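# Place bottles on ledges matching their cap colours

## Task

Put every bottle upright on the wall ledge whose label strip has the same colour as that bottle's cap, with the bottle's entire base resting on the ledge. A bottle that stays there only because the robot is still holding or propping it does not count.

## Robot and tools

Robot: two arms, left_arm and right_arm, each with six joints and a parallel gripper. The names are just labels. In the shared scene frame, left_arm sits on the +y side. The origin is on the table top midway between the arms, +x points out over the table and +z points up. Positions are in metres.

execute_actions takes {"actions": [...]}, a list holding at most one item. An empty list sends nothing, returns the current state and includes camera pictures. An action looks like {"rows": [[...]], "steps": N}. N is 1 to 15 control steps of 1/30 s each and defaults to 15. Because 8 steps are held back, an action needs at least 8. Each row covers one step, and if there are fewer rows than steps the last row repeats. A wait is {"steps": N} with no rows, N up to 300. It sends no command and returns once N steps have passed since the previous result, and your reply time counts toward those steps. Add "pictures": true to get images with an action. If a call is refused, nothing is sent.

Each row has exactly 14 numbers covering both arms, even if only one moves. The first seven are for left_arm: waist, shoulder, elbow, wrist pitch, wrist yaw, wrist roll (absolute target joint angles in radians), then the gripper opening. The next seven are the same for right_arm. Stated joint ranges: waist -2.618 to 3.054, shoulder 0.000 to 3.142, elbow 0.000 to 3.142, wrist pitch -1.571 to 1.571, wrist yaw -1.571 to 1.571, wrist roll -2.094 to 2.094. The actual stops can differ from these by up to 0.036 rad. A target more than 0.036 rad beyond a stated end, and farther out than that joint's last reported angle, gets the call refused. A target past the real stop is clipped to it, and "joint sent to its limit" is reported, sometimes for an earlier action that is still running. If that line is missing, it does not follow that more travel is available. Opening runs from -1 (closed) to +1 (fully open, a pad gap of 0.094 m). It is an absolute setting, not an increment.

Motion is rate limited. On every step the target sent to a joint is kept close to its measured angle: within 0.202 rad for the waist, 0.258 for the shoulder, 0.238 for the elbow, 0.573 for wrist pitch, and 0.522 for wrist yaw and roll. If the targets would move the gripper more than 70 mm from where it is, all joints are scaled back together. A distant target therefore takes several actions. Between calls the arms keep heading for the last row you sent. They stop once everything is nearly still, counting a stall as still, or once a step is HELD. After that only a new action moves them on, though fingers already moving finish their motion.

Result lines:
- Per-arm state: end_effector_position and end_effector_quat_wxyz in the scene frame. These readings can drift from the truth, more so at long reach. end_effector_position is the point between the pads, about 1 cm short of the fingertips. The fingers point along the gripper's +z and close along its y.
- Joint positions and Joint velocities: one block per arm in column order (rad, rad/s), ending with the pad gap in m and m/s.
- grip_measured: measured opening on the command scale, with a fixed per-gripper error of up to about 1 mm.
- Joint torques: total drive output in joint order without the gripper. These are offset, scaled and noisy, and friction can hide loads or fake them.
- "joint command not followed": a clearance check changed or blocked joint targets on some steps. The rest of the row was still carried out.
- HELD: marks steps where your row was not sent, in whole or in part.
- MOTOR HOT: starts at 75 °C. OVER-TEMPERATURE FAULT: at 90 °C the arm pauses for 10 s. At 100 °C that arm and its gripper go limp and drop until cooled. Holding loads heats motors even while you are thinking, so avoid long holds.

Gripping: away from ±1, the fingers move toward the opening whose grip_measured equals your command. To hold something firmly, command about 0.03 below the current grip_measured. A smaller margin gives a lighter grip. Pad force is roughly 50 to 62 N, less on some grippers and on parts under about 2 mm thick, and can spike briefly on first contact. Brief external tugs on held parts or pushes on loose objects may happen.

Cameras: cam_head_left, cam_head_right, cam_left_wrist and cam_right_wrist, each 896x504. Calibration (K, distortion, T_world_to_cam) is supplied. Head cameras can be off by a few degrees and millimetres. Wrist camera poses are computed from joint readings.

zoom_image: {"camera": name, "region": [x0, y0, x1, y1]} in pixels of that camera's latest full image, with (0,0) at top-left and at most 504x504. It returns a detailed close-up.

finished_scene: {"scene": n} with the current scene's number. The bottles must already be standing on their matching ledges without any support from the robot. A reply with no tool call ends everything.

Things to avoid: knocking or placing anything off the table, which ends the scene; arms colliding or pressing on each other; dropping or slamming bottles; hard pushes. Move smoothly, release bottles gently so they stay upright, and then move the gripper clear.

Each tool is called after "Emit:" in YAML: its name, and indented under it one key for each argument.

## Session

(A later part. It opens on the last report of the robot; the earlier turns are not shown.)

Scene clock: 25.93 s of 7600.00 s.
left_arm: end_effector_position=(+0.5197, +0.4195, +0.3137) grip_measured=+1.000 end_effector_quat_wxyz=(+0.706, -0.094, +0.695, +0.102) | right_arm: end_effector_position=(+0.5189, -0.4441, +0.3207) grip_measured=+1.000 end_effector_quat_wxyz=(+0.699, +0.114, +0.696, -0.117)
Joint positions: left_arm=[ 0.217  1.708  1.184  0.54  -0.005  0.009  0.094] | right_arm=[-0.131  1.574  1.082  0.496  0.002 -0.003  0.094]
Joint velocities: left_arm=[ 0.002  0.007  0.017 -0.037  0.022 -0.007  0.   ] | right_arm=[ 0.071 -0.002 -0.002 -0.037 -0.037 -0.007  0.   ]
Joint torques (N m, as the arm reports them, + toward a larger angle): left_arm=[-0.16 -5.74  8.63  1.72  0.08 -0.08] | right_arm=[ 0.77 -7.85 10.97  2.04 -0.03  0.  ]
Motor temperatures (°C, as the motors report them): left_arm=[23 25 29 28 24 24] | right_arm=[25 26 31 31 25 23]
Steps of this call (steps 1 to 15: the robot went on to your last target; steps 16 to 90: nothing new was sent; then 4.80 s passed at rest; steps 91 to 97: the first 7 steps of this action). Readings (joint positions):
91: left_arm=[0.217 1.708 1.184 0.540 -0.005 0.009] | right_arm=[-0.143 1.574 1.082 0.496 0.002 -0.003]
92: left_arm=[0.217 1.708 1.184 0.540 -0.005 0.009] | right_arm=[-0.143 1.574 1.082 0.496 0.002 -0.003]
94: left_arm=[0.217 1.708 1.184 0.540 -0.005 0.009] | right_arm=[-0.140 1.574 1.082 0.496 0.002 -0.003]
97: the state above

Emit:
execute_actions:
  actions:
    - {"rows": [[0.215,1.712,1.22,0.555,0,0,0.85,-0.12,1.575,1.113,0.50,0,0,0.85],[0.215,1.712,1.22,0.555,0,0,0.7,-0.12,1.575,1.113,0.50,0,0,0.7],[0.215,1.712,1.22,0.555,0,0,0.55,-0.12,1.575,1.113,0.50,0,0,0.55],[0.215,1.712,1.22,0.555,0,0,0.42,-0.12,1.575,1.113,0.50,0,0,0.42],[0.215,1.712,1.22,0.555,0,0,0.32,-0.12,1.575,1.113,0.50,0,0,0.32],[0.215,1.712,1.22,0.555,0,0,0.26,-0.12,1.575,1.113,0.50,0,0,0.26],[0.215,1.712,1.22,0.555,0,0,0.22,-0.12,1.575,1.113,0.50,0,0,0.22],[0.215,1.712,1.22,0.555,0,0,0.19,-0.12,1.575,1.113,0.50,0,0,0.19],[0.215,1.712,1.22,0.555,0,0,0.16,-0.12,1.575,1.113,0.50,0,0,0.16],[0.215,1.712,1.22,0.555,0,0,0.13,-0.12,1.575,1.113,0.50,0,0,0.13],[0.215,1.712,1.22,0.555,0,0,0.10,-0.12,1.575,1.113,0.50,0,0,0.10]], "steps": 15}

Emit:
execute_actions:
  actions:
    - {"steps": 15}
  pictures: true

Scene clock: 26.73 s of 7600.00 s.
left_arm: end_effector_position=(+0.5197, +0.4198, +0.3137) grip_measured=+0.243 end_effector_quat_wxyz=(+0.705, -0.095, +0.695, +0.102) | right_arm: end_effector_position=(+0.5196, -0.4421, +0.3207) grip_measured=+0.242 end_effector_quat_wxyz=(+0.699, +0.113, +0.697, -0.116)
Joint positions: left_arm=[ 0.217  1.708  1.184  0.54  -0.007  0.008  0.058] | right_arm=[-0.126  1.574  1.082  0.496  0.002 -0.003  0.058]
Joint velocities: left_arm=[-0.002  0.012  0.007 -0.022 -0.007  0.051 -0.042] | right_arm=[ 0.007  0.002 -0.007  0.037  0.037 -0.037 -0.044]
Joint torques (N m, as the arm reports them, + toward a larger angle): left_arm=[-0.13 -6.53  8.65  1.72  0.08 -0.07] | right_arm=[ 0.59 -7.83 10.95  2.03 -0.03  0.  ]
Motor temperatures (°C, as the motors report them): left_arm=[23 25 30 28 24 24] | right_arm=[25 26 31 31 25 23]
Steps of this call (steps 1 to 8: the last 8 steps of your previous action; steps 9 to 15: the robot went on to your last target; steps 16 to 17: nothing new was sent; steps 18 to 24: the first 7 steps of this action). Readings (joint positions):
18: left_arm=[0.217 1.708 1.184 0.540 -0.005 0.009] | right_arm=[-0.126 1.574 1.082 0.496 0.002 -0.003]
19: left_arm=[0.217 1.708 1.184 0.540 -0.005 0.008] | right_arm=[-0.126 1.574 1.082 0.496 0.002 -0.003]
21: left_arm=[0.217 1.708 1.184 0.540 -0.005 0.008] | right_arm=[-0.126 1.574 1.082 0.496 0.002 -0.003]
24: the state above

Scene clock: 27.23 s of 7600.00 s.
left_arm: end_effector_position=(+0.5197, +0.4198, +0.3137) grip_measured=+0.156 end_effector_quat_wxyz=(+0.706, -0.095, +0.695, +0.102) | right_arm: end_effector_position=(+0.5196, -0.4420, +0.3207) grip_measured=+0.170 end_effector_quat_wxyz=(+0.699, +0.113, +0.697, -0.115)
Joint positions: left_arm=[ 0.217  1.708  1.184  0.54  -0.007  0.008  0.054] | right_arm=[-0.126  1.574  1.082  0.496  0.001 -0.003  0.055]
Joint velocities: left_arm=[-0.012  0.007 -0.022  0.007 -0.007  0.037  0.   ] | right_arm=[-0.012 -0.002 -0.002  0.022 -0.095  0.022  0.001]
Joint torques (N m, as the arm reports them, + toward a larger angle): left_arm=[-0.17 -6.53  8.62  1.72  0.09 -0.07] | right_arm=[ 0.56 -7.8  10.96  2.03 -0.02 -0.01]
Motor temperatures (°C, as the motors report them): left_arm=[23 25 30 28 24 24] | right_arm=[25 26 31 31 25 23]
Kept back: nothing.
Steps of this call (steps 1 to 8: the last 8 steps of your previous action; steps 9 to 15: the robot went on to your last target). Readings (joint positions):
1: left_arm=[0.217 1.708 1.184 0.540 -0.007 0.008] | right_arm=[-0.126 1.574 1.082 0.496 0.001 -0.003]
2: left_arm=[0.217 1.708 1.184 0.540 -0.007 0.008] | right_arm=[-0.126 1.574 1.082 0.496 0.001 -0.003]
4: left_arm=[0.217 1.708 1.184 0.540 -0.007 0.008] | right_arm=[-0.126 1.574 1.082 0.496 0.001 -0.003]
8: left_arm=[0.217 1.708 1.184 0.540 -0.007 0.008] | right_arm=[-0.126 1.574 1.082 0.496 0.001 -0.003]
15: the state above
All arms were judged still, so your last target was given up. Only a new action makes them travel on or press farther. Fingers that are still opening or closing keep moving.
camera_calibration (this result's frames):
cam_left_wrist: T_world_to_cam=[[0.266685, -0.949209, 0.166978, 0.204634], [-0.50614, -0.285373, -0.81387, 0.659044], [0.820184, 0.132533, -0.556537, -0.222324], [0, 0, 0, 1]] pos_world=[0.461342, 0.411779, 0.378476]
cam_right_wrist: T_world_to_cam=[[-0.311375, -0.947541, -0.0721846, -0.237549], [-0.578566, 0.249288, -0.776606, 0.695026], [0.753861, -0.200052, -0.625838, -0.159145], [0, 0, 0, 1]] pos_world=[0.448125, -0.430186, 0.423015]

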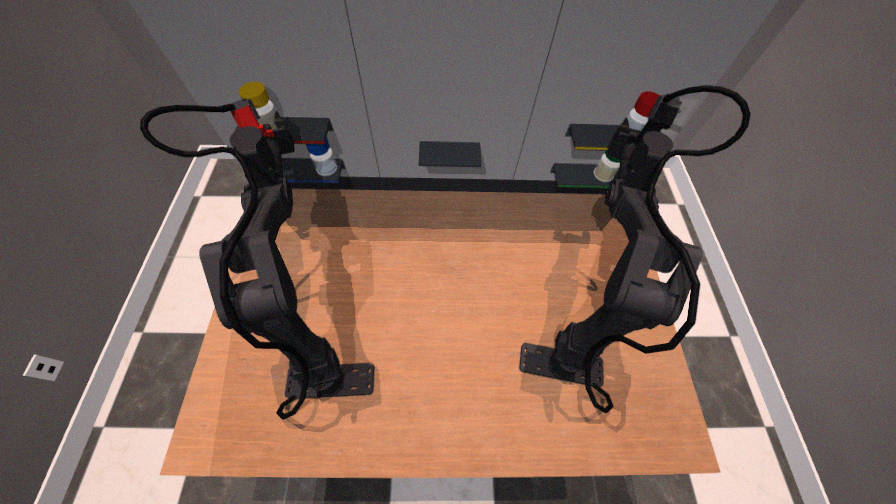

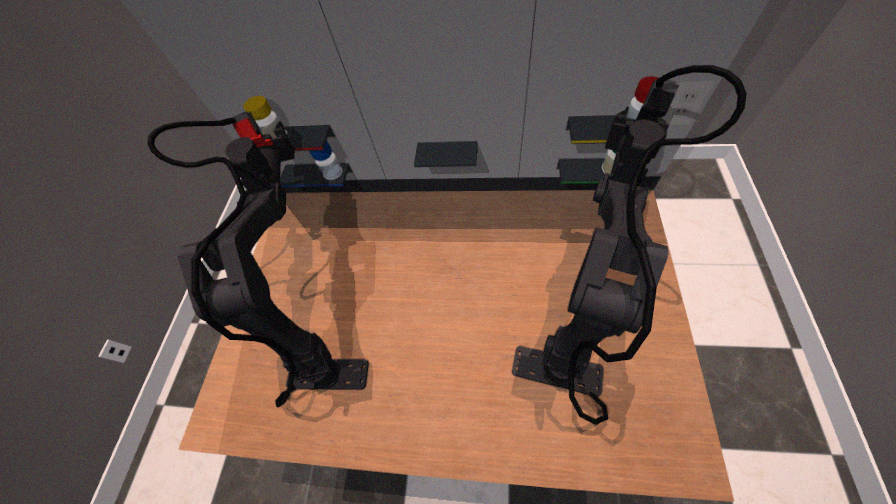

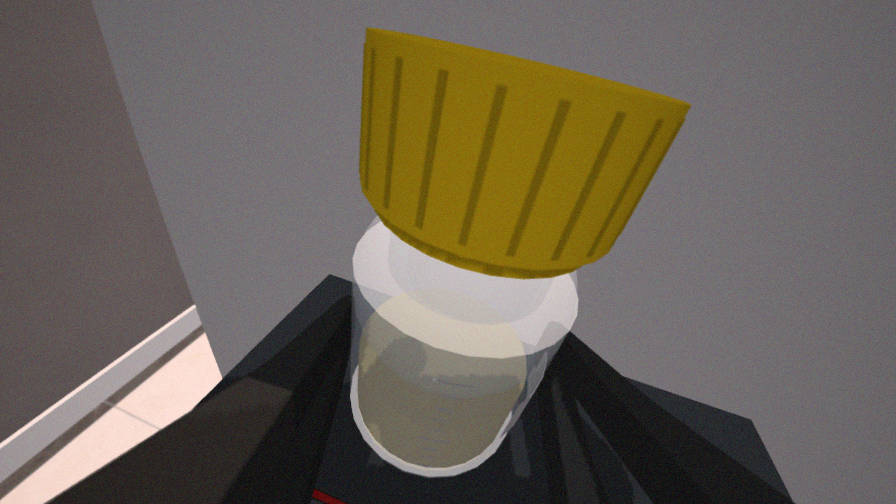

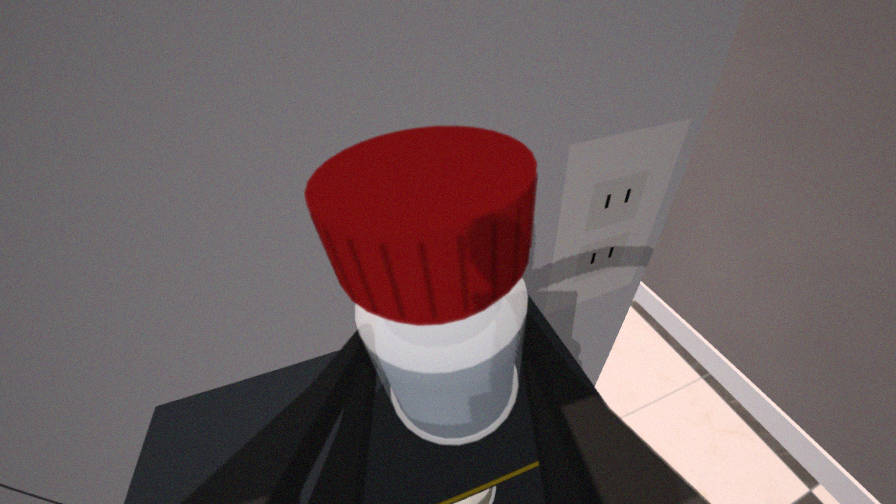

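Emit:
execute_actions:
  actions:
    - {"rows": [[0.215,1.708,1.228,0.545,0,0,0.115,-0.122,1.572,1.12,0.492,0,0,0.13],[0.215,1.704,1.24,0.53,0,0,0.115,-0.122,1.569,1.131,0.479,0,0,0.13],[0.215,1.699,1.255,0.51,0,0,0.115,-0.122,1.565,1.145,0.462,0,0,0.13],[0.215,1.693,1.272,0.488,0,0,0.115,-0.122,1.56,1.161,0.442,0,0,0.13],[0.215,1.687,1.29,0.465,0,0,0.115,-0.122,1.555,1.178,0.421,0,0,0.13],[0.215,1.681,1.307,0.443,0,0,0.115,-0.122,1.55,1.193,0.402,0,0,0.13],[0.215,1.675,1.32,0.426,0,0,0.115,-0.122,1.546,1.205,0.387,0,0,0.13],[0.215,1.67,1.329,0.415,0,0,0.115,-0.122,1.543,1.213,0.377,0,0,0.13],[0.215,1.668,1.333,0.41,0,0,0.115,-0.122,1.541,1.217,0.373,0,0,0.13]], "steps": 13}

Emit:
execute_actions:
  actions:
    - {"steps": 12}
  pictures: true

Scene clock: 30.80 s of 7600.00 s.
left_arm: end_effector_position=(+0.5217, +0.4203, +0.3170) grip_measured=+0.156 end_effector_quat_wxyz=(+0.700, -0.096, +0.701, +0.101) | right_arm: end_effector_position=(+0.5213, -0.4425, +0.3233) grip_measured=+0.170 end_effector_quat_wxyz=(+0.693, +0.114, +0.703, -0.114)
Joint positions: left_arm=[ 0.217  1.708  1.216  0.491 -0.007  0.008  0.054] | right_arm=[-0.126  1.574  1.111  0.448  0.001 -0.003  0.055]
Joint velocities: left_arm=[-0.017  0.012  0.398 -0.608  0.022 -0.007 -0.001] | right_arm=[-0.022 -0.017  0.344 -0.564  0.007 -0.022  0.001]
Joint torques (N m, as the arm reports them, + toward a larger angle): left_arm=[-0.16 -8.39  9.78  2.19  0.11 -0.07] | right_arm=[ 0.4  -9.38 12.32  2.6  -0.02  0.  ]
Motor temperatures (°C, as the motors report them): left_arm=[23 25 30 28 24 24] | right_arm=[25 26 32 31 25 23]
Steps of this call (steps 1 to 90: nothing new was sent; then 0.40 s passed at rest; steps 91 to 95: the first 5 steps of this action). Readings (joint positions):
91: left_arm=[0.217 1.708 1.184 0.540 -0.007 0.008] | right_arm=[-0.126 1.574 1.082 0.496 0.001 -0.003]
92: left_arm=[0.217 1.708 1.187 0.537 -0.007 0.008] | right_arm=[-0.126 1.574 1.085 0.493 0.001 -0.003]
94: left_arm=[0.217 1.708 1.203 0.510 -0.007 0.008] | right_arm=[-0.126 1.574 1.100 0.467 0.001 -0.003]
95: the state above

Scene clock: 31.20 s of 7600.00 s.
left_arm: end_effector_position=(+0.5256, +0.4214, +0.3286) grip_measured=+0.156 end_effector_quat_wxyz=(+0.689, -0.097, +0.711, +0.100) | right_arm: end_effector_position=(+0.5240, -0.4435, +0.3306) grip_measured=+0.170 end_effector_quat_wxyz=(+0.679, +0.116, +0.716, -0.112)
Joint positions: left_arm=[ 0.217  1.708  1.293  0.383 -0.007  0.008  0.054] | right_arm=[-0.126  1.574  1.179  0.341  0.001 -0.003  0.055]
Joint velocities: left_arm=[-0.012  0.017 -0.007 -0.154  0.022 -0.007 -0.001] | right_arm=[-0.017  0.002  0.007 -0.037 -0.007 -0.051 -0.001]
Joint torques (N m, as the arm reports them, + toward a larger angle): left_arm=[-0.15 -9.9   9.03  2.02  0.09 -0.07] | right_arm=[  0.42 -10.47  11.66   2.5   -0.02   0.  ]
Motor temperatures (°C, as the motors report them): left_arm=[23 25 30 28 24 24] | right_arm=[25 26 32 32 25 23]
Kept back: nothing.
Steps of this call (steps 1 to 8: the last 8 steps of your previous action; steps 9 to 12: the robot went on to your last target). Readings (joint positions):
1: left_arm=[0.217 1.708 1.230 0.470 -0.007 0.008] | right_arm=[-0.126 1.574 1.124 0.427 0.001 -0.003]
2: left_arm=[0.217 1.708 1.245 0.451 -0.007 0.008] | right_arm=[-0.126 1.574 1.137 0.408 0.001 -0.003]
4: left_arm=[0.217 1.708 1.272 0.423 -0.007 0.008] | right_arm=[-0.126 1.574 1.161 0.380 0.001 -0.003]
8: left_arm=[0.217 1.708 1.293 0.405 -0.007 0.008] | right_arm=[-0.126 1.574 1.179 0.361 0.001 -0.003]
12: the state above
camera_calibration (this result's frames):
cam_left_wrist: T_world_to_cam=[[0.274349, -0.947064, 0.166743, 0.197279], [-0.54288, -0.295657, -0.786046, 0.689163], [0.793734, 0.125129, -0.595255, -0.189332], [0, 0, 0, 1]] pos_world=[0.470289, 0.414283, 0.396118]
cam_right_wrist: T_world_to_cam=[[-0.315299, -0.94623, -0.0723582, -0.234163], [-0.619715, 0.263043, -0.739433, 0.720973], [0.718707, -0.188301, -0.66933, -0.118522], [0, 0, 0, 1]] pos_world=[0.458149, -0.433537, 0.436838]

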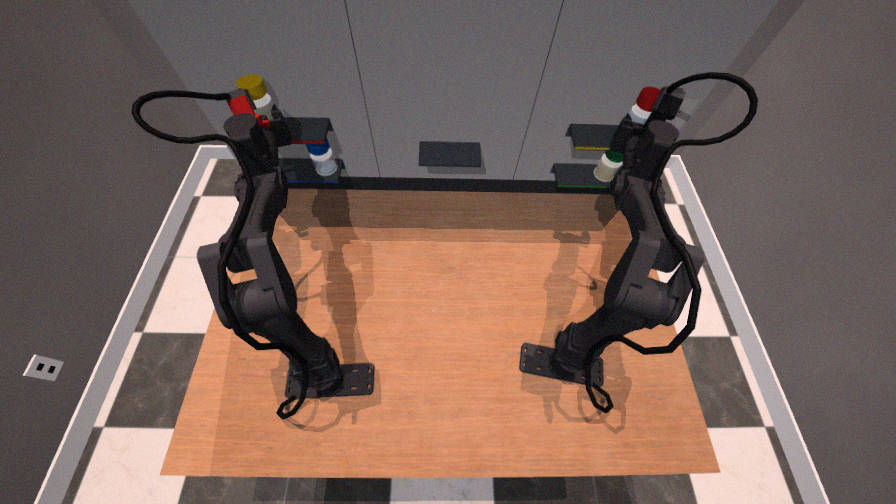

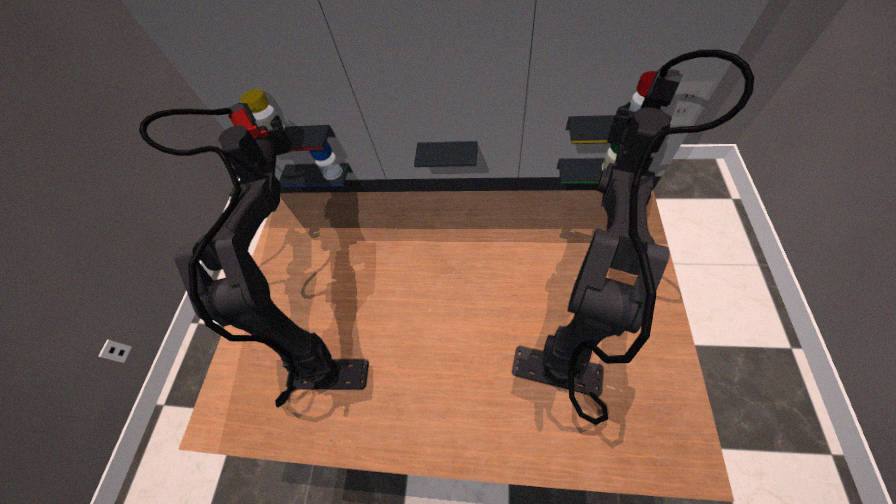

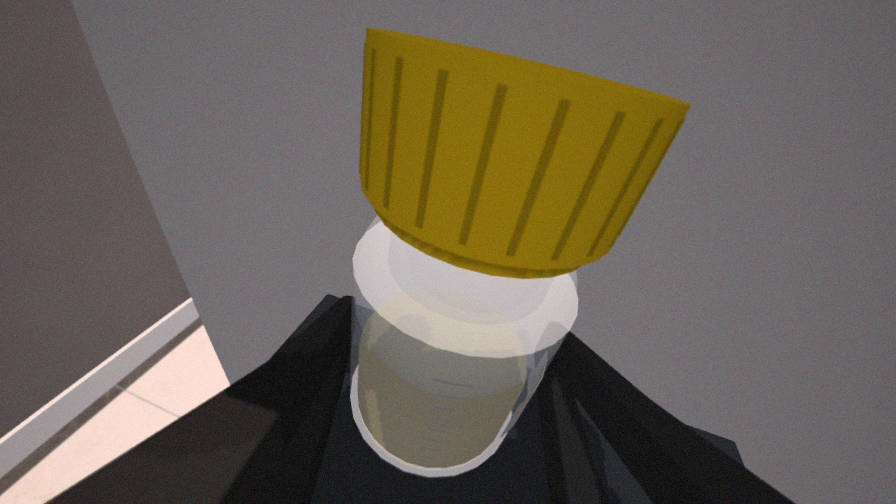

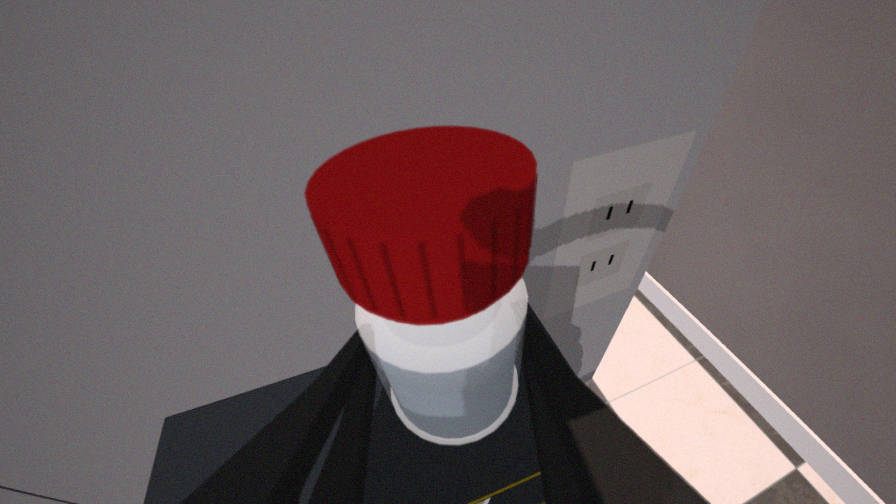

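Emit:
execute_actions:
  actions:
    - {"rows": [[0.215,1.655,1.333,0.425,0,0,0.115,-0.122,1.528,1.217,0.385,0,0,0.13],[0.215,1.64,1.333,0.435,0,0,0.115,-0.122,1.512,1.217,0.395,0,0,0.13],[0.215,1.62,1.325,0.44,0,0,0.115,-0.122,1.492,1.21,0.395,0,0,0.13],[0.215,1.595,1.31,0.44,0,0,0.115,-0.122,1.467,1.197,0.392,0,0,0.13],[0.215,1.565,1.285,0.44,0,0,0.115,-0.122,1.437,1.177,0.388,0,0,0.13],[0.215,1.53,1.255,0.438,0,0,0.115,-0.122,1.403,1.152,0.383,0,0,0.13],[0.215,1.49,1.22,0.436,0,0,0.115,-0.122,1.365,1.122,0.377,0,0,0.13],[0.215,1.45,1.18,0.433,0,0,0.115,-0.122,1.325,1.088,0.37,0,0,0.13],[0.215,1.41,1.14,0.43,0,0,0.115,-0.122,1.285,1.053,0.363,0,0,0.13],[0.215,1.37,1.10,0.428,0,0,0.115,-0.122,1.247,1.018,0.356,0,0,0.13],[0.215,1.335,1.06,0.425,0,0,0.115,-0.122,1.212,0.985,0.35,0,0,0.13],[0.215,1.305,1.025,0.423,0,0,0.115,-0.122,1.183,0.955,0.344,0,0,0.13],[0.215,1.282,0.997,0.421,0,0,0.115,-0.122,1.16,0.93,0.339,0,0,0.13],[0.215,1.267,0.977,0.42,0,0,0.115,-0.122,1.146,0.913,0.336,0,0,0.13],[0.215,1.26,0.965,0.42,0,0,0.115,-0.122,1.14,0.905,0.335,0,0,0.13]], "steps": 15}

Emit:
execute_actions:
  actions:
    - {"steps": 16}

Scene clock: 32.00 s of 7600.00 s.
left_arm: end_effector_position=(+0.5063, +0.4160, +0.3494) grip_measured=+0.156 end_effector_quat_wxyz=(+0.699, -0.096, +0.702, +0.101) | right_arm: end_effector_position=(+0.5056, -0.4373, +0.3514) grip_measured=+0.170 end_effector_quat_wxyz=(+0.690, +0.114, +0.706, -0.114)
Joint positions: left_arm=[ 0.217  1.624  1.257  0.364 -0.007  0.008  0.054] | right_arm=[-0.126  1.492  1.153  0.317  0.001 -0.003  0.055]
Joint velocities: left_arm=[ 0.012 -1.043 -0.667 -0.051  0.022 -0.022 -0.   ] | right_arm=[-0.012 -1.018 -0.501 -0.037 -0.007  0.037 -0.001]
Joint torques (N m, as the arm reports them, + toward a larger angle): left_arm=[ -0.17 -11.26   6.58   2.25   0.11  -0.07] | right_arm=[  0.45 -12.2    8.12   2.6   -0.03   0.  ]
Motor temperatures (°C, as the motors report them): left_arm=[23 25 30 29 24 24] | right_arm=[25 26 32 32 25 23]
Steps of this call (steps 1 to 17: the robot went on to your last target; steps 18 to 24: the first 7 steps of this action). Readings (joint positions):
18: left_arm=[0.217 1.708 1.293 0.370 -0.007 0.008] | right_arm=[-0.126 1.574 1.179 0.329 0.001 -0.003]
19: left_arm=[0.217 1.706 1.293 0.370 -0.007 0.008] | right_arm=[-0.126 1.572 1.179 0.329 0.001 -0.003]
21: left_arm=[0.217 1.694 1.293 0.366 -0.007 0.008] | right_arm=[-0.126 1.560 1.179 0.323 0.001 -0.003]
24: the state above

Scene clock: 32.53 s of 7600.00 s.
left_arm: end_effector_position=(+0.4197, +0.3918, +0.3645) grip_measured=+0.156 end_effector_quat_wxyz=(+0.718, -0.094, +0.682, +0.104) | right_arm: end_effector_position=(+0.4233, -0.4098, +0.3711) grip_measured=+0.170 end_effector_quat_wxyz=(+0.715, +0.110, +0.681, -0.118)
Joint positions: left_arm=[ 0.217  1.276  0.959  0.369 -0.007  0.008  0.054] | right_arm=[-0.126  1.147  0.905  0.291  0.001 -0.003  0.055]
Joint velocities: left_arm=[-0.007  0.007  0.007  0.022 -0.007  0.051 -0.001] | right_arm=[-0.007  0.002 -0.027 -0.183  0.007 -0.022  0.   ]
Joint torques (N m, as the arm reports them, + toward a larger angle): left_arm=[-0.15 -4.57  6.65  2.02  0.1  -0.07] | right_arm=[ 0.4  -4.49  8.31  2.57 -0.03 -0.01]
Motor temperatures (°C, as the motors report them): left_arm=[23 25 30 29 24 24] | right_arm=[25 26 32 32 25 23]
Kept back: nothing.
Steps of this call (steps 1 to 8: the last 8 steps of your previous action; steps 9 to 16: the robot went on to your last target). Readings (joint positions):
1: left_arm=[0.217 1.584 1.229 0.365 -0.007 0.008] | right_arm=[-0.126 1.454 1.132 0.316 0.001 -0.003]
2: left_arm=[0.217 1.538 1.196 0.366 -0.007 0.008] | right_arm=[-0.126 1.409 1.105 0.316 0.001 -0.003]
4: left_arm=[0.217 1.440 1.125 0.369 -0.007 0.008] | right_arm=[-0.126 1.312 1.046 0.316 0.001 -0.003]
8: left_arm=[0.217 1.295 1.007 0.379 -0.007 0.008] | right_arm=[-0.126 1.166 0.947 0.318 0.001 -0.003]
16: the state above

Emit:
execute_actions:
  actions:
    - {"rows": [[0.2095,1.26,0.965,0.42,0,0,0.115,-0.118,1.14,0.905,0.335,0,0,0.13],[0.1937,1.26,0.965,0.42,0,0,0.115,-0.106,1.14,0.905,0.335,0,0,0.13],[0.1688,1.26,0.965,0.42,0,0,0.115,-0.087,1.14,0.905,0.335,0,0,0.13],[0.136,1.26,0.965,0.42,0,0,0.115,-0.0625,1.14,0.905,0.335,0,0,0.13],[0.0962,1.26,0.965,0.42,0,0,0.115,-0.0326,1.14,0.905,0.335,0,0,0.13],[0.0508,1.26,0.965,0.42,0,0,0.115,0.0016,1.14,0.905,0.335,0,0,0.13],[0.0008,1.26,0.965,0.42,0,0,0.115,0.0392,1.14,0.905,0.335,0,0,0.13],[-0.0525,1.26,0.965,0.42,0,0,0.115,0.0793,1.14,0.905,0.335,0,0,0.13],[-0.1082,1.26,0.965,0.42,0,0,0.115,0.1213,1.14,0.905,0.335,0,0,0.13],[-0.165,1.26,0.965,0.42,0,0,0.115,0.164,1.14,0.905,0.335,0,0,0.13],[-0.2218,1.26,0.965,0.42,0,0,0.115,0.2068,1.14,0.905,0.335,0,0,0.13],[-0.2775,1.26,0.965,0.42,0,0,0.115,0.2487,1.14,0.905,0.335,0,0,0.13],[-0.3309,1.26,0.965,0.42,0,0,0.115,0.2889,1.14,0.905,0.335,0,0,0.13],[-0.3808,1.26,0.965,0.42,0,0,0.115,0.3264,1.14,0.905,0.335,0,0,0.13],[-0.4263,1.26,0.965,0.42,0,0,0.115,0.3607,1.14,0.905,0.335,0,0,0.13]], "steps": 15}

Emit:
execute_actions:
  actions:
    - {"rows": [[-0.466,1.262,0.965,0.422,0,0,0.115,0.3905,1.144,0.903,0.341,0,0,0.13],[-0.4989,1.267,0.963,0.427,0,0,0.115,0.4153,1.155,0.897,0.357,0,0,0.13],[-0.5237,1.274,0.961,0.436,0,0,0.115,0.434,1.173,0.887,0.384,0,0,0.13],[-0.5395,1.285,0.958,0.448,0,0,0.115,0.4459,1.196,0.874,0.42,0,0,0.13],[-0.545,1.298,0.955,0.463,0,0,0.115,0.45,1.225,0.858,0.463,0,0,0.13],[-0.545,1.313,0.951,0.48,0,0,0.115,0.45,1.259,0.839,0.514,0,0,0.13],[-0.545,1.33,0.947,0.498,0,0,0.115,0.45,1.297,0.818,0.571,0,0,0.13],[-0.545,1.348,0.942,0.519,0,0,0.115,0.45,1.338,0.795,0.633,0,0,0.13],[-0.545,1.368,0.937,0.541,0,0,0.115,0.45,1.382,0.771,0.70,0,0,0.13],[-0.545,1.388,0.932,0.564,0,0,0.115,0.45,1.429,0.745,0.77,0,0,0.13],[-0.545,1.41,0.926,0.588,0,0,0.115,0.45,1.477,0.718,0.842,0,0,0.13],[-0.545,1.432,0.92,0.613,0,0,0.115,0.45,1.525,0.691,0.915,0,0,0.13],[-0.545,1.453,0.915,0.637,0,0,0.115,0.45,1.575,0.664,0.99,0,0,0.13],[-0.545,1.475,0.909,0.662,0,0,0.115,0.45,1.623,0.637,1.063,0,0,0.13],[-0.545,1.497,0.903,0.686,0,0,0.115,0.45,1.671,0.61,1.135,0,0,0.13]], "steps": 15}

Emit:
execute_actions:
  actions:
    - {"rows": [[-0.545,1.517,0.898,0.709,0,0,0.115,0.45,1.718,0.584,1.205,0,0,0.13],[-0.545,1.537,0.893,0.731,0,0,0.115,0.45,1.762,0.56,1.272,0,0,0.13],[-0.545,1.555,0.888,0.752,0,0,0.115,0.45,1.803,0.537,1.334,0,0,0.13],[-0.545,1.572,0.884,0.77,0,0,0.115,0.45,1.841,0.516,1.391,0,0,0.13],[-0.545,1.587,0.88,0.787,0,0,0.115,0.45,1.875,0.497,1.442,0,0,0.13],[-0.545,1.60,0.877,0.802,0,0,0.115,0.45,1.904,0.481,1.485,0,0,0.13],[-0.545,1.611,0.874,0.814,0,0,0.115,0.45,1.927,0.468,1.521,0,0,0.13],[-0.545,1.618,0.872,0.823,0,0,0.115,0.45,1.945,0.458,1.548,0,0,0.13],[-0.545,1.623,0.87,0.828,0,0,0.115,0.45,1.956,0.452,1.564,0,0,0.13],[-0.545,1.625,0.87,0.83,0,0,0.115,0.45,1.96,0.45,1.57,0,0,0.13]], "steps": 15}

Emit:
execute_actions:
  actions:
    - {"steps": 18}
  pictures: true

Scene clock: 37.63 s of 7600.00 s.
left_arm: end_effector_position=(+0.4305, +0.3443, +0.3645) grip_measured=+0.156 end_effector_quat_wxyz=(+0.722, -0.059, +0.686, +0.067) | right_arm: end_effector_position=(+0.4325, -0.3778, +0.3702) grip_measured=+0.170 end_effector_quat_wxyz=(+0.717, +0.085, +0.686, -0.091)
Joint positions: left_arm=[ 0.101  1.276  0.959  0.369 -0.022  0.007  0.054] | right_arm=[-0.041  1.147  0.905  0.287  0.013 -0.003  0.055]
Joint velocities: left_arm=[-1.248 -0.007 -0.002  0.007 -0.037 -0.066 -0.001] | right_arm=[ 0.921  0.002  0.012  0.007  0.022 -0.007  0.   ]
Joint torques (N m, as the arm reports them, + toward a larger angle): left_arm=[-1.68 -4.58  6.71  2.06  0.4  -0.04] | right_arm=[ 1.94 -4.41  8.18  2.45 -0.2  -0.01]
Motor temperatures (°C, as the motors report them): left_arm=[23 25 30 30 24 24] | right_arm=[25 26 31 33 25 23]
Steps of this call (steps 1 to 15: the robot went on to your last target; steps 16 to 90: nothing new was sent; then 1.87 s passed at rest; steps 91 to 97: the first 7 steps of this action). Readings (joint positions):
91: left_arm=[0.217 1.276 0.959 0.369 -0.007 0.008] | right_arm=[-0.126 1.147 0.905 0.287 0.001 -0.003]
92: left_arm=[0.215 1.276 0.959 0.369 -0.007 0.008] | right_arm=[-0.126 1.147 0.905 0.287 0.002 -0.003]
94: left_arm=[0.196 1.276 0.959 0.369 -0.012 0.008] | right_arm=[-0.112 1.147 0.905 0.287 0.006 -0.003]
97: the state above

Scene clock: 38.13 s of 7600.00 s.
left_arm: end_effector_position=(+0.3856, +0.0553, +0.3636) grip_measured=+0.156 end_effector_quat_wxyz=(+0.705, +0.177, +0.662, -0.182) | right_arm: end_effector_position=(+0.4452, -0.1709, +0.3556) grip_measured=+0.170 end_effector_quat_wxyz=(+0.723, -0.090, +0.678, +0.094)
Joint positions: left_arm=[-0.553  1.293  0.959  0.395  0.018  0.007  0.054] | right_arm=[ 0.448  1.215  0.87   0.409 -0.01  -0.003  0.055]
Joint velocities: left_arm=[-0.09   0.32  -0.002  0.359  0.007  0.022  0.002] | right_arm=[ 0.066  0.774 -0.413  1.179 -0.022 -0.037 -0.001]
Joint torques (N m, as the arm reports them, + toward a larger angle): left_arm=[ 0.86 -2.28  5.47  1.97 -0.25 -0.07] | right_arm=[-0.09 -1.97  5.6   1.75  0.11 -0.01]
Motor temperatures (°C, as the motors report them): left_arm=[23 25 30 30 24 24] | right_arm=[25 26 31 33 25 23]
Steps of this call (steps 1 to 8: the last 8 steps of your previous action; steps 9 to 15: the first 7 steps of this action). Readings (joint positions):
9: left_arm=[-0.397 1.276 0.959 0.369 -0.003 0.007] | right_arm=[0.332 1.147 0.905 0.287 0.002 -0.003]
10: left_arm=[-0.441 1.276 0.959 0.369 0.001 0.007] | right_arm=[0.365 1.148 0.905 0.288 0.000 -0.003]
12: left_arm=[-0.511 1.276 0.959 0.369 0.008 0.007] | right_arm=[0.417 1.159 0.900 0.312 -0.005 -0.003]
15: the state above

Scene clock: 38.63 s of 7600.00 s.
left_arm: end_effector_position=(+0.4323, +0.0322, +0.2440) grip_measured=+0.156 end_effector_quat_wxyz=(+0.658, +0.185, +0.710, -0.167) | right_arm: end_effector_position=(+0.4636, -0.1663, +0.0782) grip_measured=+0.170 end_effector_quat_wxyz=(+0.617, -0.102, +0.776, +0.080)
Joint positions: left_arm=[-0.552  1.604  0.873  0.653  0.007  0.007  0.054] | right_arm=[ 0.448  1.91   0.49   1.192 -0.007 -0.003  0.055]
Joint velocities: left_arm=[ 0.007  0.398 -0.12   0.432 -0.022  0.037 -0.001] | right_arm=[-0.007  0.799 -0.457  1.385 -0.007 -0.007 -0.002]
Joint torques (N m, as the arm reports them, + toward a larger angle): left_arm=[ 0.43 -6.86  6.48  2.47 -0.06 -0.07] | right_arm=[  0.15 -10.28   5.15   3.19   0.07   0.  ]
Motor temperatures (°C, as the motors report them): left_arm=[23 25 30 30 24 24] | right_arm=[25 26 31 34 25 23]
Steps of this call (steps 1 to 8: the last 8 steps of your previous action; steps 9 to 15: the first 7 steps of this action). Readings (joint positions):
9: left_arm=[-0.552 1.483 0.909 0.557 0.009 0.007] | right_arm=[0.448 1.655 0.638 0.881 -0.007 -0.003]
10: left_arm=[-0.552 1.508 0.902 0.574 0.008 0.007] | right_arm=[0.448 1.708 0.608 0.935 -0.007 -0.003]
12: left_arm=[-0.552 1.552 0.888 0.608 0.008 0.007] | right_arm=[0.448 1.803 0.553 1.041 -0.007 -0.003]
15: the state above

Scene clock: 39.23 s of 7600.00 s.
left_arm: end_effector_position=(+0.4361, +0.0303, +0.2487) grip_measured=+0.156 end_effector_quat_wxyz=(+0.679, +0.180, +0.691, -0.172) | right_arm: end_effector_position=(+0.4618, -0.1668, +0.1151) grip_measured=+0.170 end_effector_quat_wxyz=(+0.695, -0.093, +0.707, +0.090)
Joint positions: left_arm=[-0.552  1.638  0.864  0.755  0.007  0.007  0.054] | right_arm=[ 0.448  1.974  0.453  1.503 -0.007 -0.003  0.055]
Joint velocities: left_arm=[-0.002 -0.002  0.012  0.022 -0.066  0.066  0.   ] | right_arm=[-0.002 -0.007 -0.022  0.007 -0.007 -0.051 -0.   ]
Joint torques (N m, as the arm reports them, + toward a larger angle): left_arm=[ 0.43 -6.77  6.19  2.24 -0.08 -0.07] | right_arm=[ 0.2  -8.85  3.74  2.62  0.06  0.  ]
Motor temperatures (°C, as the motors report them): left_arm=[23 25 30 30 24 24] | right_arm=[25 26 31 34 25 23]
Kept back: nothing.
Steps of this call (steps 1 to 8: the last 8 steps of your previous action; steps 9 to 18: the robot went on to your last target). Readings (joint positions):
1: left_arm=[-0.552 1.617 0.869 0.667 0.007 0.007] | right_arm=[0.448 1.935 0.476 1.237 -0.007 -0.003]
2: left_arm=[-0.552 1.626 0.867 0.679 0.007 0.007] | right_arm=[0.448 1.954 0.464 1.278 -0.007 -0.003]
4: left_arm=[-0.552 1.637 0.864 0.697 0.007 0.007] | right_arm=[0.448 1.972 0.453 1.343 -0.007 -0.003]
8: left_arm=[-0.552 1.638 0.864 0.730 0.007 0.007] | right_arm=[0.448 1.974 0.453 1.442 -0.007 -0.003]
18: the state above
camera_calibration (this result's frames):
cam_left_wrist: T_world_to_cam=[[-0.475415, -0.863673, 0.167477, 0.188964], [-0.585426, 0.168474, -0.793028, 0.468386], [0.656702, -0.475063, -0.585712, -0.0414226], [0, 0, 0, 1]] pos_world=[0.391244, 0.0646144, 0.315534]
cam_right_wrist: T_world_to_cam=[[0.260373, -0.96273, -0.0731965, -0.276088], [-0.63712, -0.114358, -0.762233, 0.397987], [0.725454, 0.2451, -0.64315, -0.0997947], [0, 0, 0, 1]] pos_world=[0.397848, -0.195825, 0.218968]

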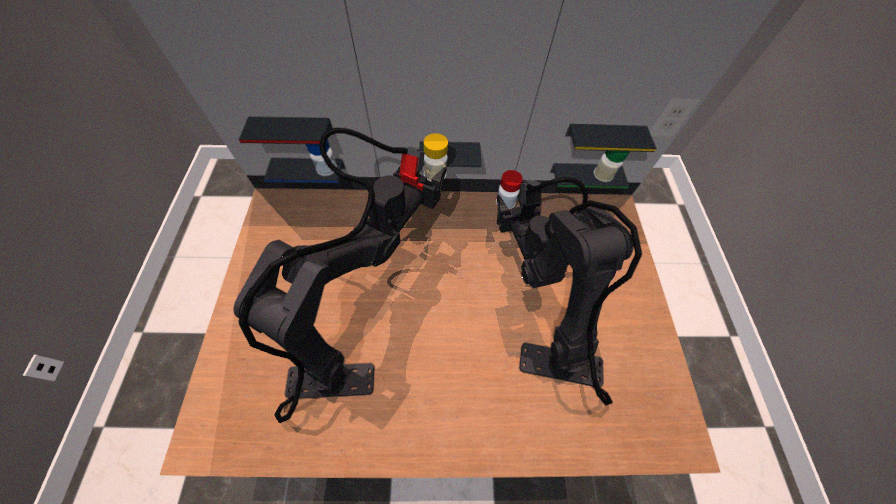

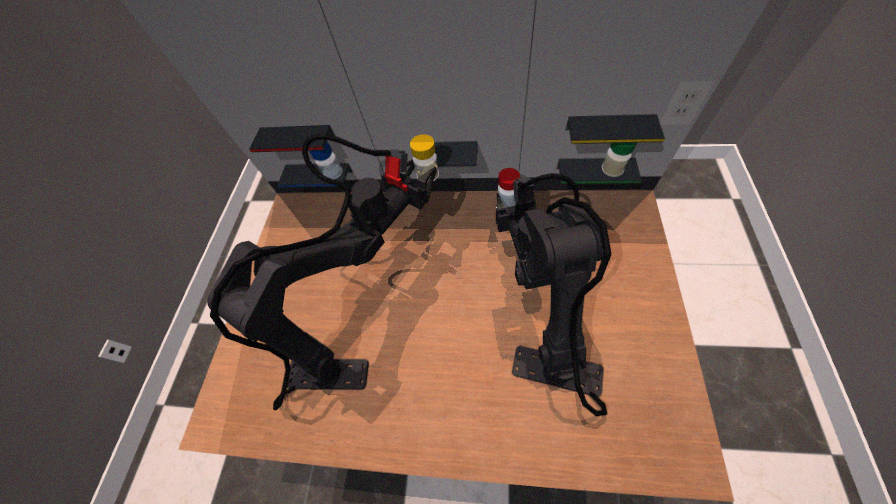

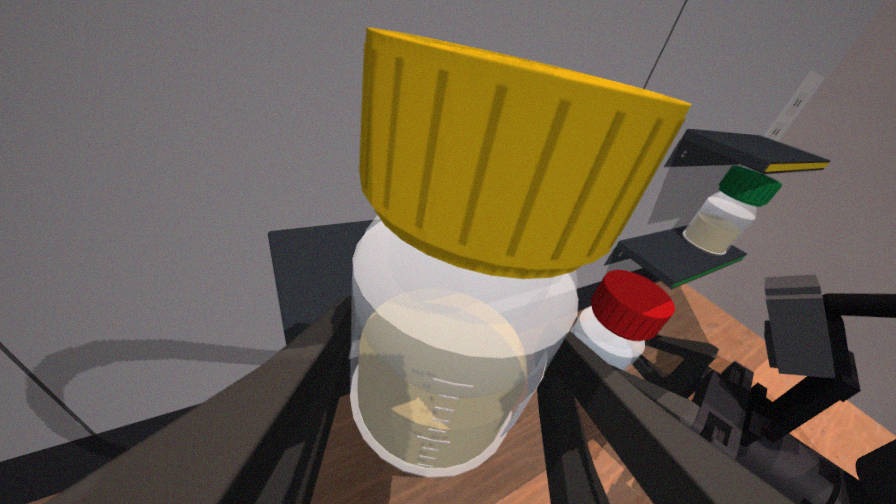

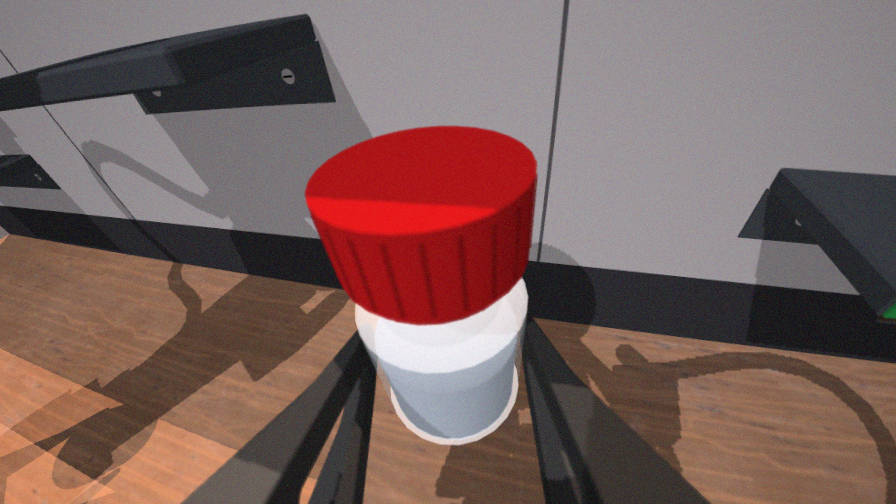

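Emit:
execute_actions:
  actions:
    - {"rows": [[-0.548,1.627,0.926,0.829,0,0,0.115,0.453,1.962,0.48,1.57,0,0,0.13],[-0.548,1.634,0.945,0.827,0,0,0.115,0.463,1.97,0.492,1.57,0,0,0.13],[-0.548,1.644,0.967,0.823,0,0,0.115,0.478,1.982,0.508,1.57,0,0,0.13],[-0.548,1.657,0.993,0.818,0,0,0.115,0.497,1.997,0.527,1.57,0,0,0.13],[-0.548,1.673,1.021,0.812,0,0,0.115,0.521,2.015,0.549,1.57,0,0,0.13],[-0.548,1.692,1.051,0.805,0,0,0.115,0.548,2.037,0.573,1.57,0,0,0.13],[-0.548,1.712,1.083,0.798,0,0,0.115,0.578,2.06,0.598,1.57,0,0,0.13],[-0.548,1.734,1.115,0.79,0,0,0.115,0.61,2.085,0.625,1.57,0,0,0.13],[-0.548,1.757,1.147,0.782,0,0,0.115,0.643,2.111,0.653,1.57,0,0,0.13],[-0.548,1.78,1.179,0.773,0,0,0.115,0.678,2.138,0.68,1.57,0,0,0.13],[-0.548,1.803,1.209,0.764,0,0,0.115,0.712,2.164,0.707,1.57,0,0,0.13],[-0.548,1.826,1.237,0.756,0,0,0.115,0.745,2.19,0.732,1.57,0,0,0.13]], "steps": 12}

Emit:
execute_actions:
  actions:
    - {"rows": [[-0.548,1.848,1.263,0.748,0,0,0.115,0.777,2.215,0.756,1.57,0,0,0.13],[-0.548,1.868,1.285,0.741,0,0,0.115,0.807,2.238,0.778,1.57,0,0,0.13],[-0.548,1.887,1.304,0.734,0,0,0.115,0.834,2.26,0.797,1.57,0,0,0.13],[-0.548,1.903,1.318,0.728,0,0,0.115,0.858,2.278,0.813,1.57,0,0,0.13],[-0.548,1.916,1.327,0.723,0,0,0.115,0.877,2.293,0.825,1.57,0,0,0.13],[-0.548,1.926,1.33,0.719,0,0,0.115,0.892,2.305,0.832,1.57,0,0,0.13],[-0.548,1.933,1.33,0.717,0,0,0.115,0.902,2.313,0.835,1.57,0,0,0.13],[-0.548,1.935,1.33,0.716,0,0,0.115,0.905,2.315,0.835,1.57,0,0,0.13]], "steps": 12}

Emit:
execute_actions:
  actions:
    - {"steps": 16}
  pictures: true

Scene clock: 42.73 s of 7600.00 s.
left_arm: end_effector_position=(+0.4418, +0.0272, +0.2604) grip_measured=+0.156 end_effector_quat_wxyz=(+0.687, +0.178, +0.682, -0.174) | right_arm: end_effector_position=(+0.4637, -0.1639, +0.1171) grip_measured=+0.170 end_effector_quat_wxyz=(+0.698, -0.094, +0.704, +0.091)
Joint positions: left_arm=[-0.552  1.65   0.901  0.754  0.007  0.007  0.054] | right_arm=[ 0.456  1.979  0.463  1.506 -0.002 -0.003  0.055]
Joint velocities: left_arm=[ 0.002  0.203  0.603 -0.051  0.007 -0.037 -0.001] | right_arm=[ 0.183  0.168  0.325  0.037  0.066  0.022 -0.   ]
Joint torques (N m, as the arm reports them, + toward a larger angle): left_arm=[ 0.24 -6.43  9.47  2.2  -0.07 -0.07] | right_arm=[ 2.53 -7.31  8.18  2.59 -0.18 -0.01]
Motor temperatures (°C, as the motors report them): left_arm=[23 26 30 31 24 24] | right_arm=[25 26 30 35 25 23]
Steps of this call (steps 1 to 15: the robot went on to your last target; steps 16 to 90: nothing new was sent; then 0.37 s passed at rest; steps 91 to 94: the first 4 steps of this action). Readings (joint positions):
91: left_arm=[-0.552 1.638 0.865 0.756 0.007 0.007] | right_arm=[0.448 1.974 0.453 1.505 -0.007 -0.003]
92: left_arm=[-0.552 1.639 0.871 0.755 0.007 0.007] | right_arm=[0.448 1.974 0.453 1.505 -0.007 -0.003]
94: the state above

Scene clock: 43.13 s of 7600.00 s.
left_arm: end_effector_position=(+0.5029, -0.0059, +0.3076) grip_measured=+0.156 end_effector_quat_wxyz=(+0.725, +0.168, +0.643, -0.183) | right_arm: end_effector_position=(+0.4525, +0.0141, +0.0924) grip_measured=+0.170 end_effector_quat_wxyz=(+0.685, -0.208, +0.665, +0.213)
Joint positions: left_arm=[-0.552  1.87   1.254  0.734  0.007  0.007  0.054] | right_arm=[ 0.807  2.245  0.755  1.518  0.006 -0.002  0.055]
Joint velocities: left_arm=[-0.002  0.549  0.525 -0.183 -0.051 -0.051  0.   ] | right_arm=[ 0.891  0.657  0.515 -0.037 -0.037 -0.037 -0.002]
Joint torques (N m, as the arm reports them, + toward a larger angle): left_arm=[ 0.25 -8.04  8.21  1.71 -0.08 -0.07] | right_arm=[ -0.28 -10.86   6.43   2.49  -0.02   0.  ]
Motor temperatures (°C, as the motors report them): left_arm=[23 26 30 31 24 24] | right_arm=[25 26 30 35 25 23]
Steps of this call (steps 1 to 8: the last 8 steps of your previous action; steps 9 to 12: the first 4 steps of this action). Readings (joint positions):
9: left_arm=[-0.552 1.806 1.182 0.748 0.007 0.007] | right_arm=[0.704 2.169 0.688 1.518 0.010 -0.002]
10: left_arm=[-0.552 1.828 1.210 0.744 0.007 0.007] | right_arm=[0.740 2.195 0.713 1.518 0.009 -0.002]
12: the state above

Scene clock: 43.67 s of 7600.00 s.
left_arm: end_effector_position=(+0.5188, -0.0145, +0.2563) grip_measured=+0.156 end_effector_quat_wxyz=(+0.683, +0.179, +0.686, -0.173) | right_arm: end_effector_position=(+0.4223, +0.0643, +0.0645) grip_measured=+0.170 end_effector_quat_wxyz=(+0.656, -0.254, +0.666, +0.248)
Joint positions: left_arm=[-0.552  1.957  1.287  0.664  0.007  0.007  0.054] | right_arm=[ 0.915  2.326  0.799  1.51  -0.007 -0.002  0.055]
Joint velocities: left_arm=[-0.012  0.007  0.022  0.022 -0.007 -0.022 -0.001] | right_arm=[-0.007 -0.012 -0.037 -0.081 -0.081 -0.037 -0.001]
Joint torques (N m, as the arm reports them, + toward a larger angle): left_arm=[  0.24 -10.26   9.06   2.04  -0.07  -0.07] | right_arm=[ -0.88 -11.44   7.25   2.6    0.06   0.  ]
Motor temperatures (°C, as the motors report them): left_arm=[23 26 30 31 24 24] | right_arm=[25 26 30 35 25 23]
Kept back: nothing.
Steps of this call (steps 1 to 8: the last 8 steps of your previous action; steps 9 to 16: the robot went on to your last target). Readings (joint positions):
1: left_arm=[-0.552 1.889 1.269 0.729 0.007 0.007] | right_arm=[0.836 2.266 0.772 1.518 0.003 -0.002]
2: left_arm=[-0.552 1.905 1.280 0.722 0.007 0.007] | right_arm=[0.862 2.285 0.785 1.518 0.001 -0.002]
4: left_arm=[-0.552 1.930 1.287 0.709 0.007 0.007] | right_arm=[0.900 2.311 0.798 1.515 -0.005 -0.002]
8: left_arm=[-0.552 1.955 1.287 0.674 0.007 0.007] | right_arm=[0.918 2.326 0.799 1.508 -0.011 -0.002]
16: the state above
camera_calibration (this result's frames):
cam_left_wrist: T_world_to_cam=[[-0.477325, -0.862639, 0.167378, 0.189339], [-0.576338, 0.16355, -0.800678, 0.527533], [0.663321, -0.478649, -0.575239, -0.118687], [0, 0, 0, 1]] pos_world=[0.473141, 0.0202437, 0.32242]
cam_right_wrist: T_world_to_cam=[[0.665362, -0.742888, -0.0735523, -0.232111], [-0.517056, -0.387534, -0.763198, 0.327583], [0.538466, 0.545834, -0.641965, -0.100814], [0, 0, 0, 1]] pos_world=[0.378102, 0.00954457, 0.168219]

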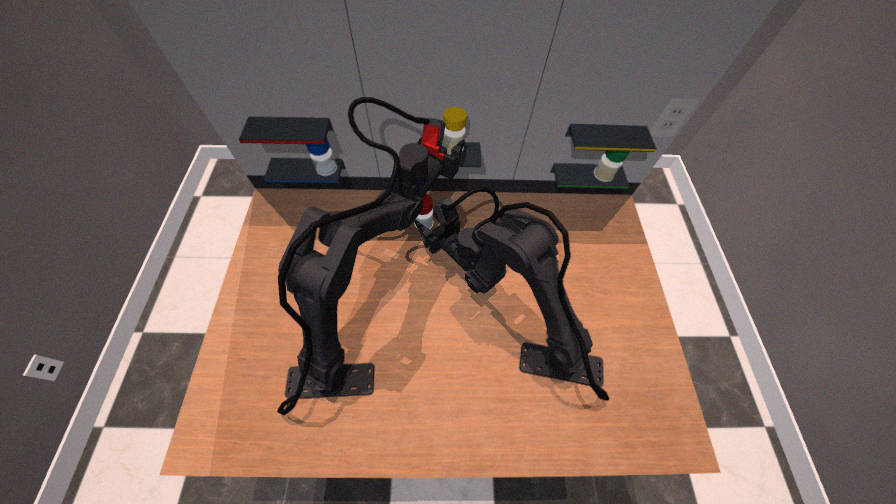

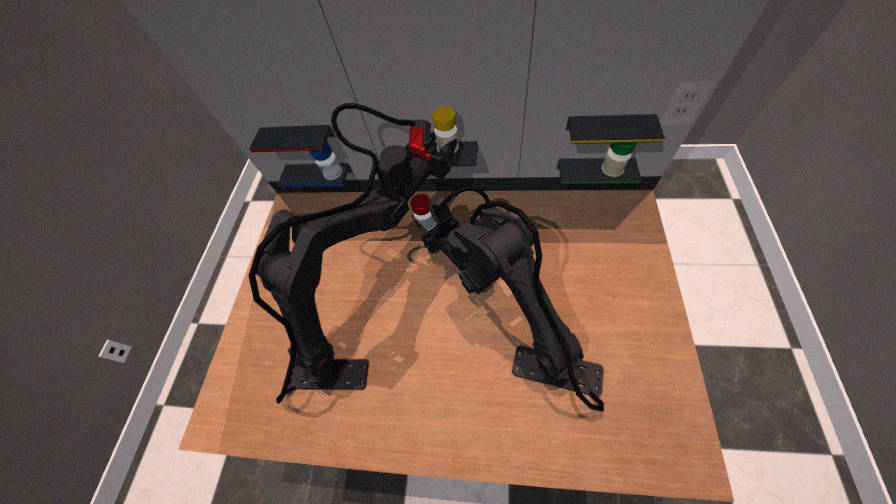

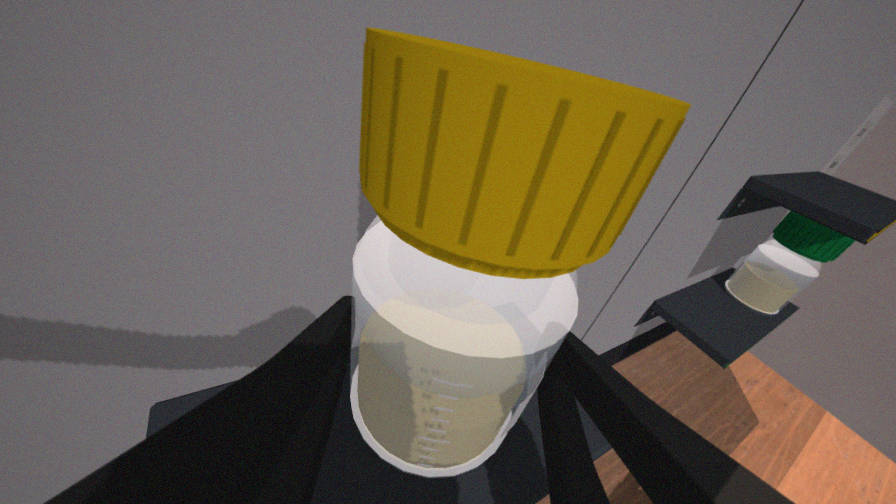

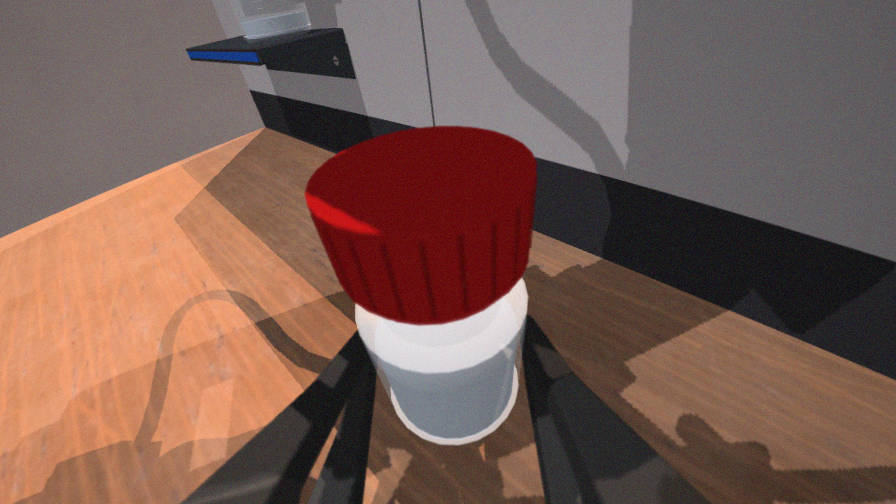

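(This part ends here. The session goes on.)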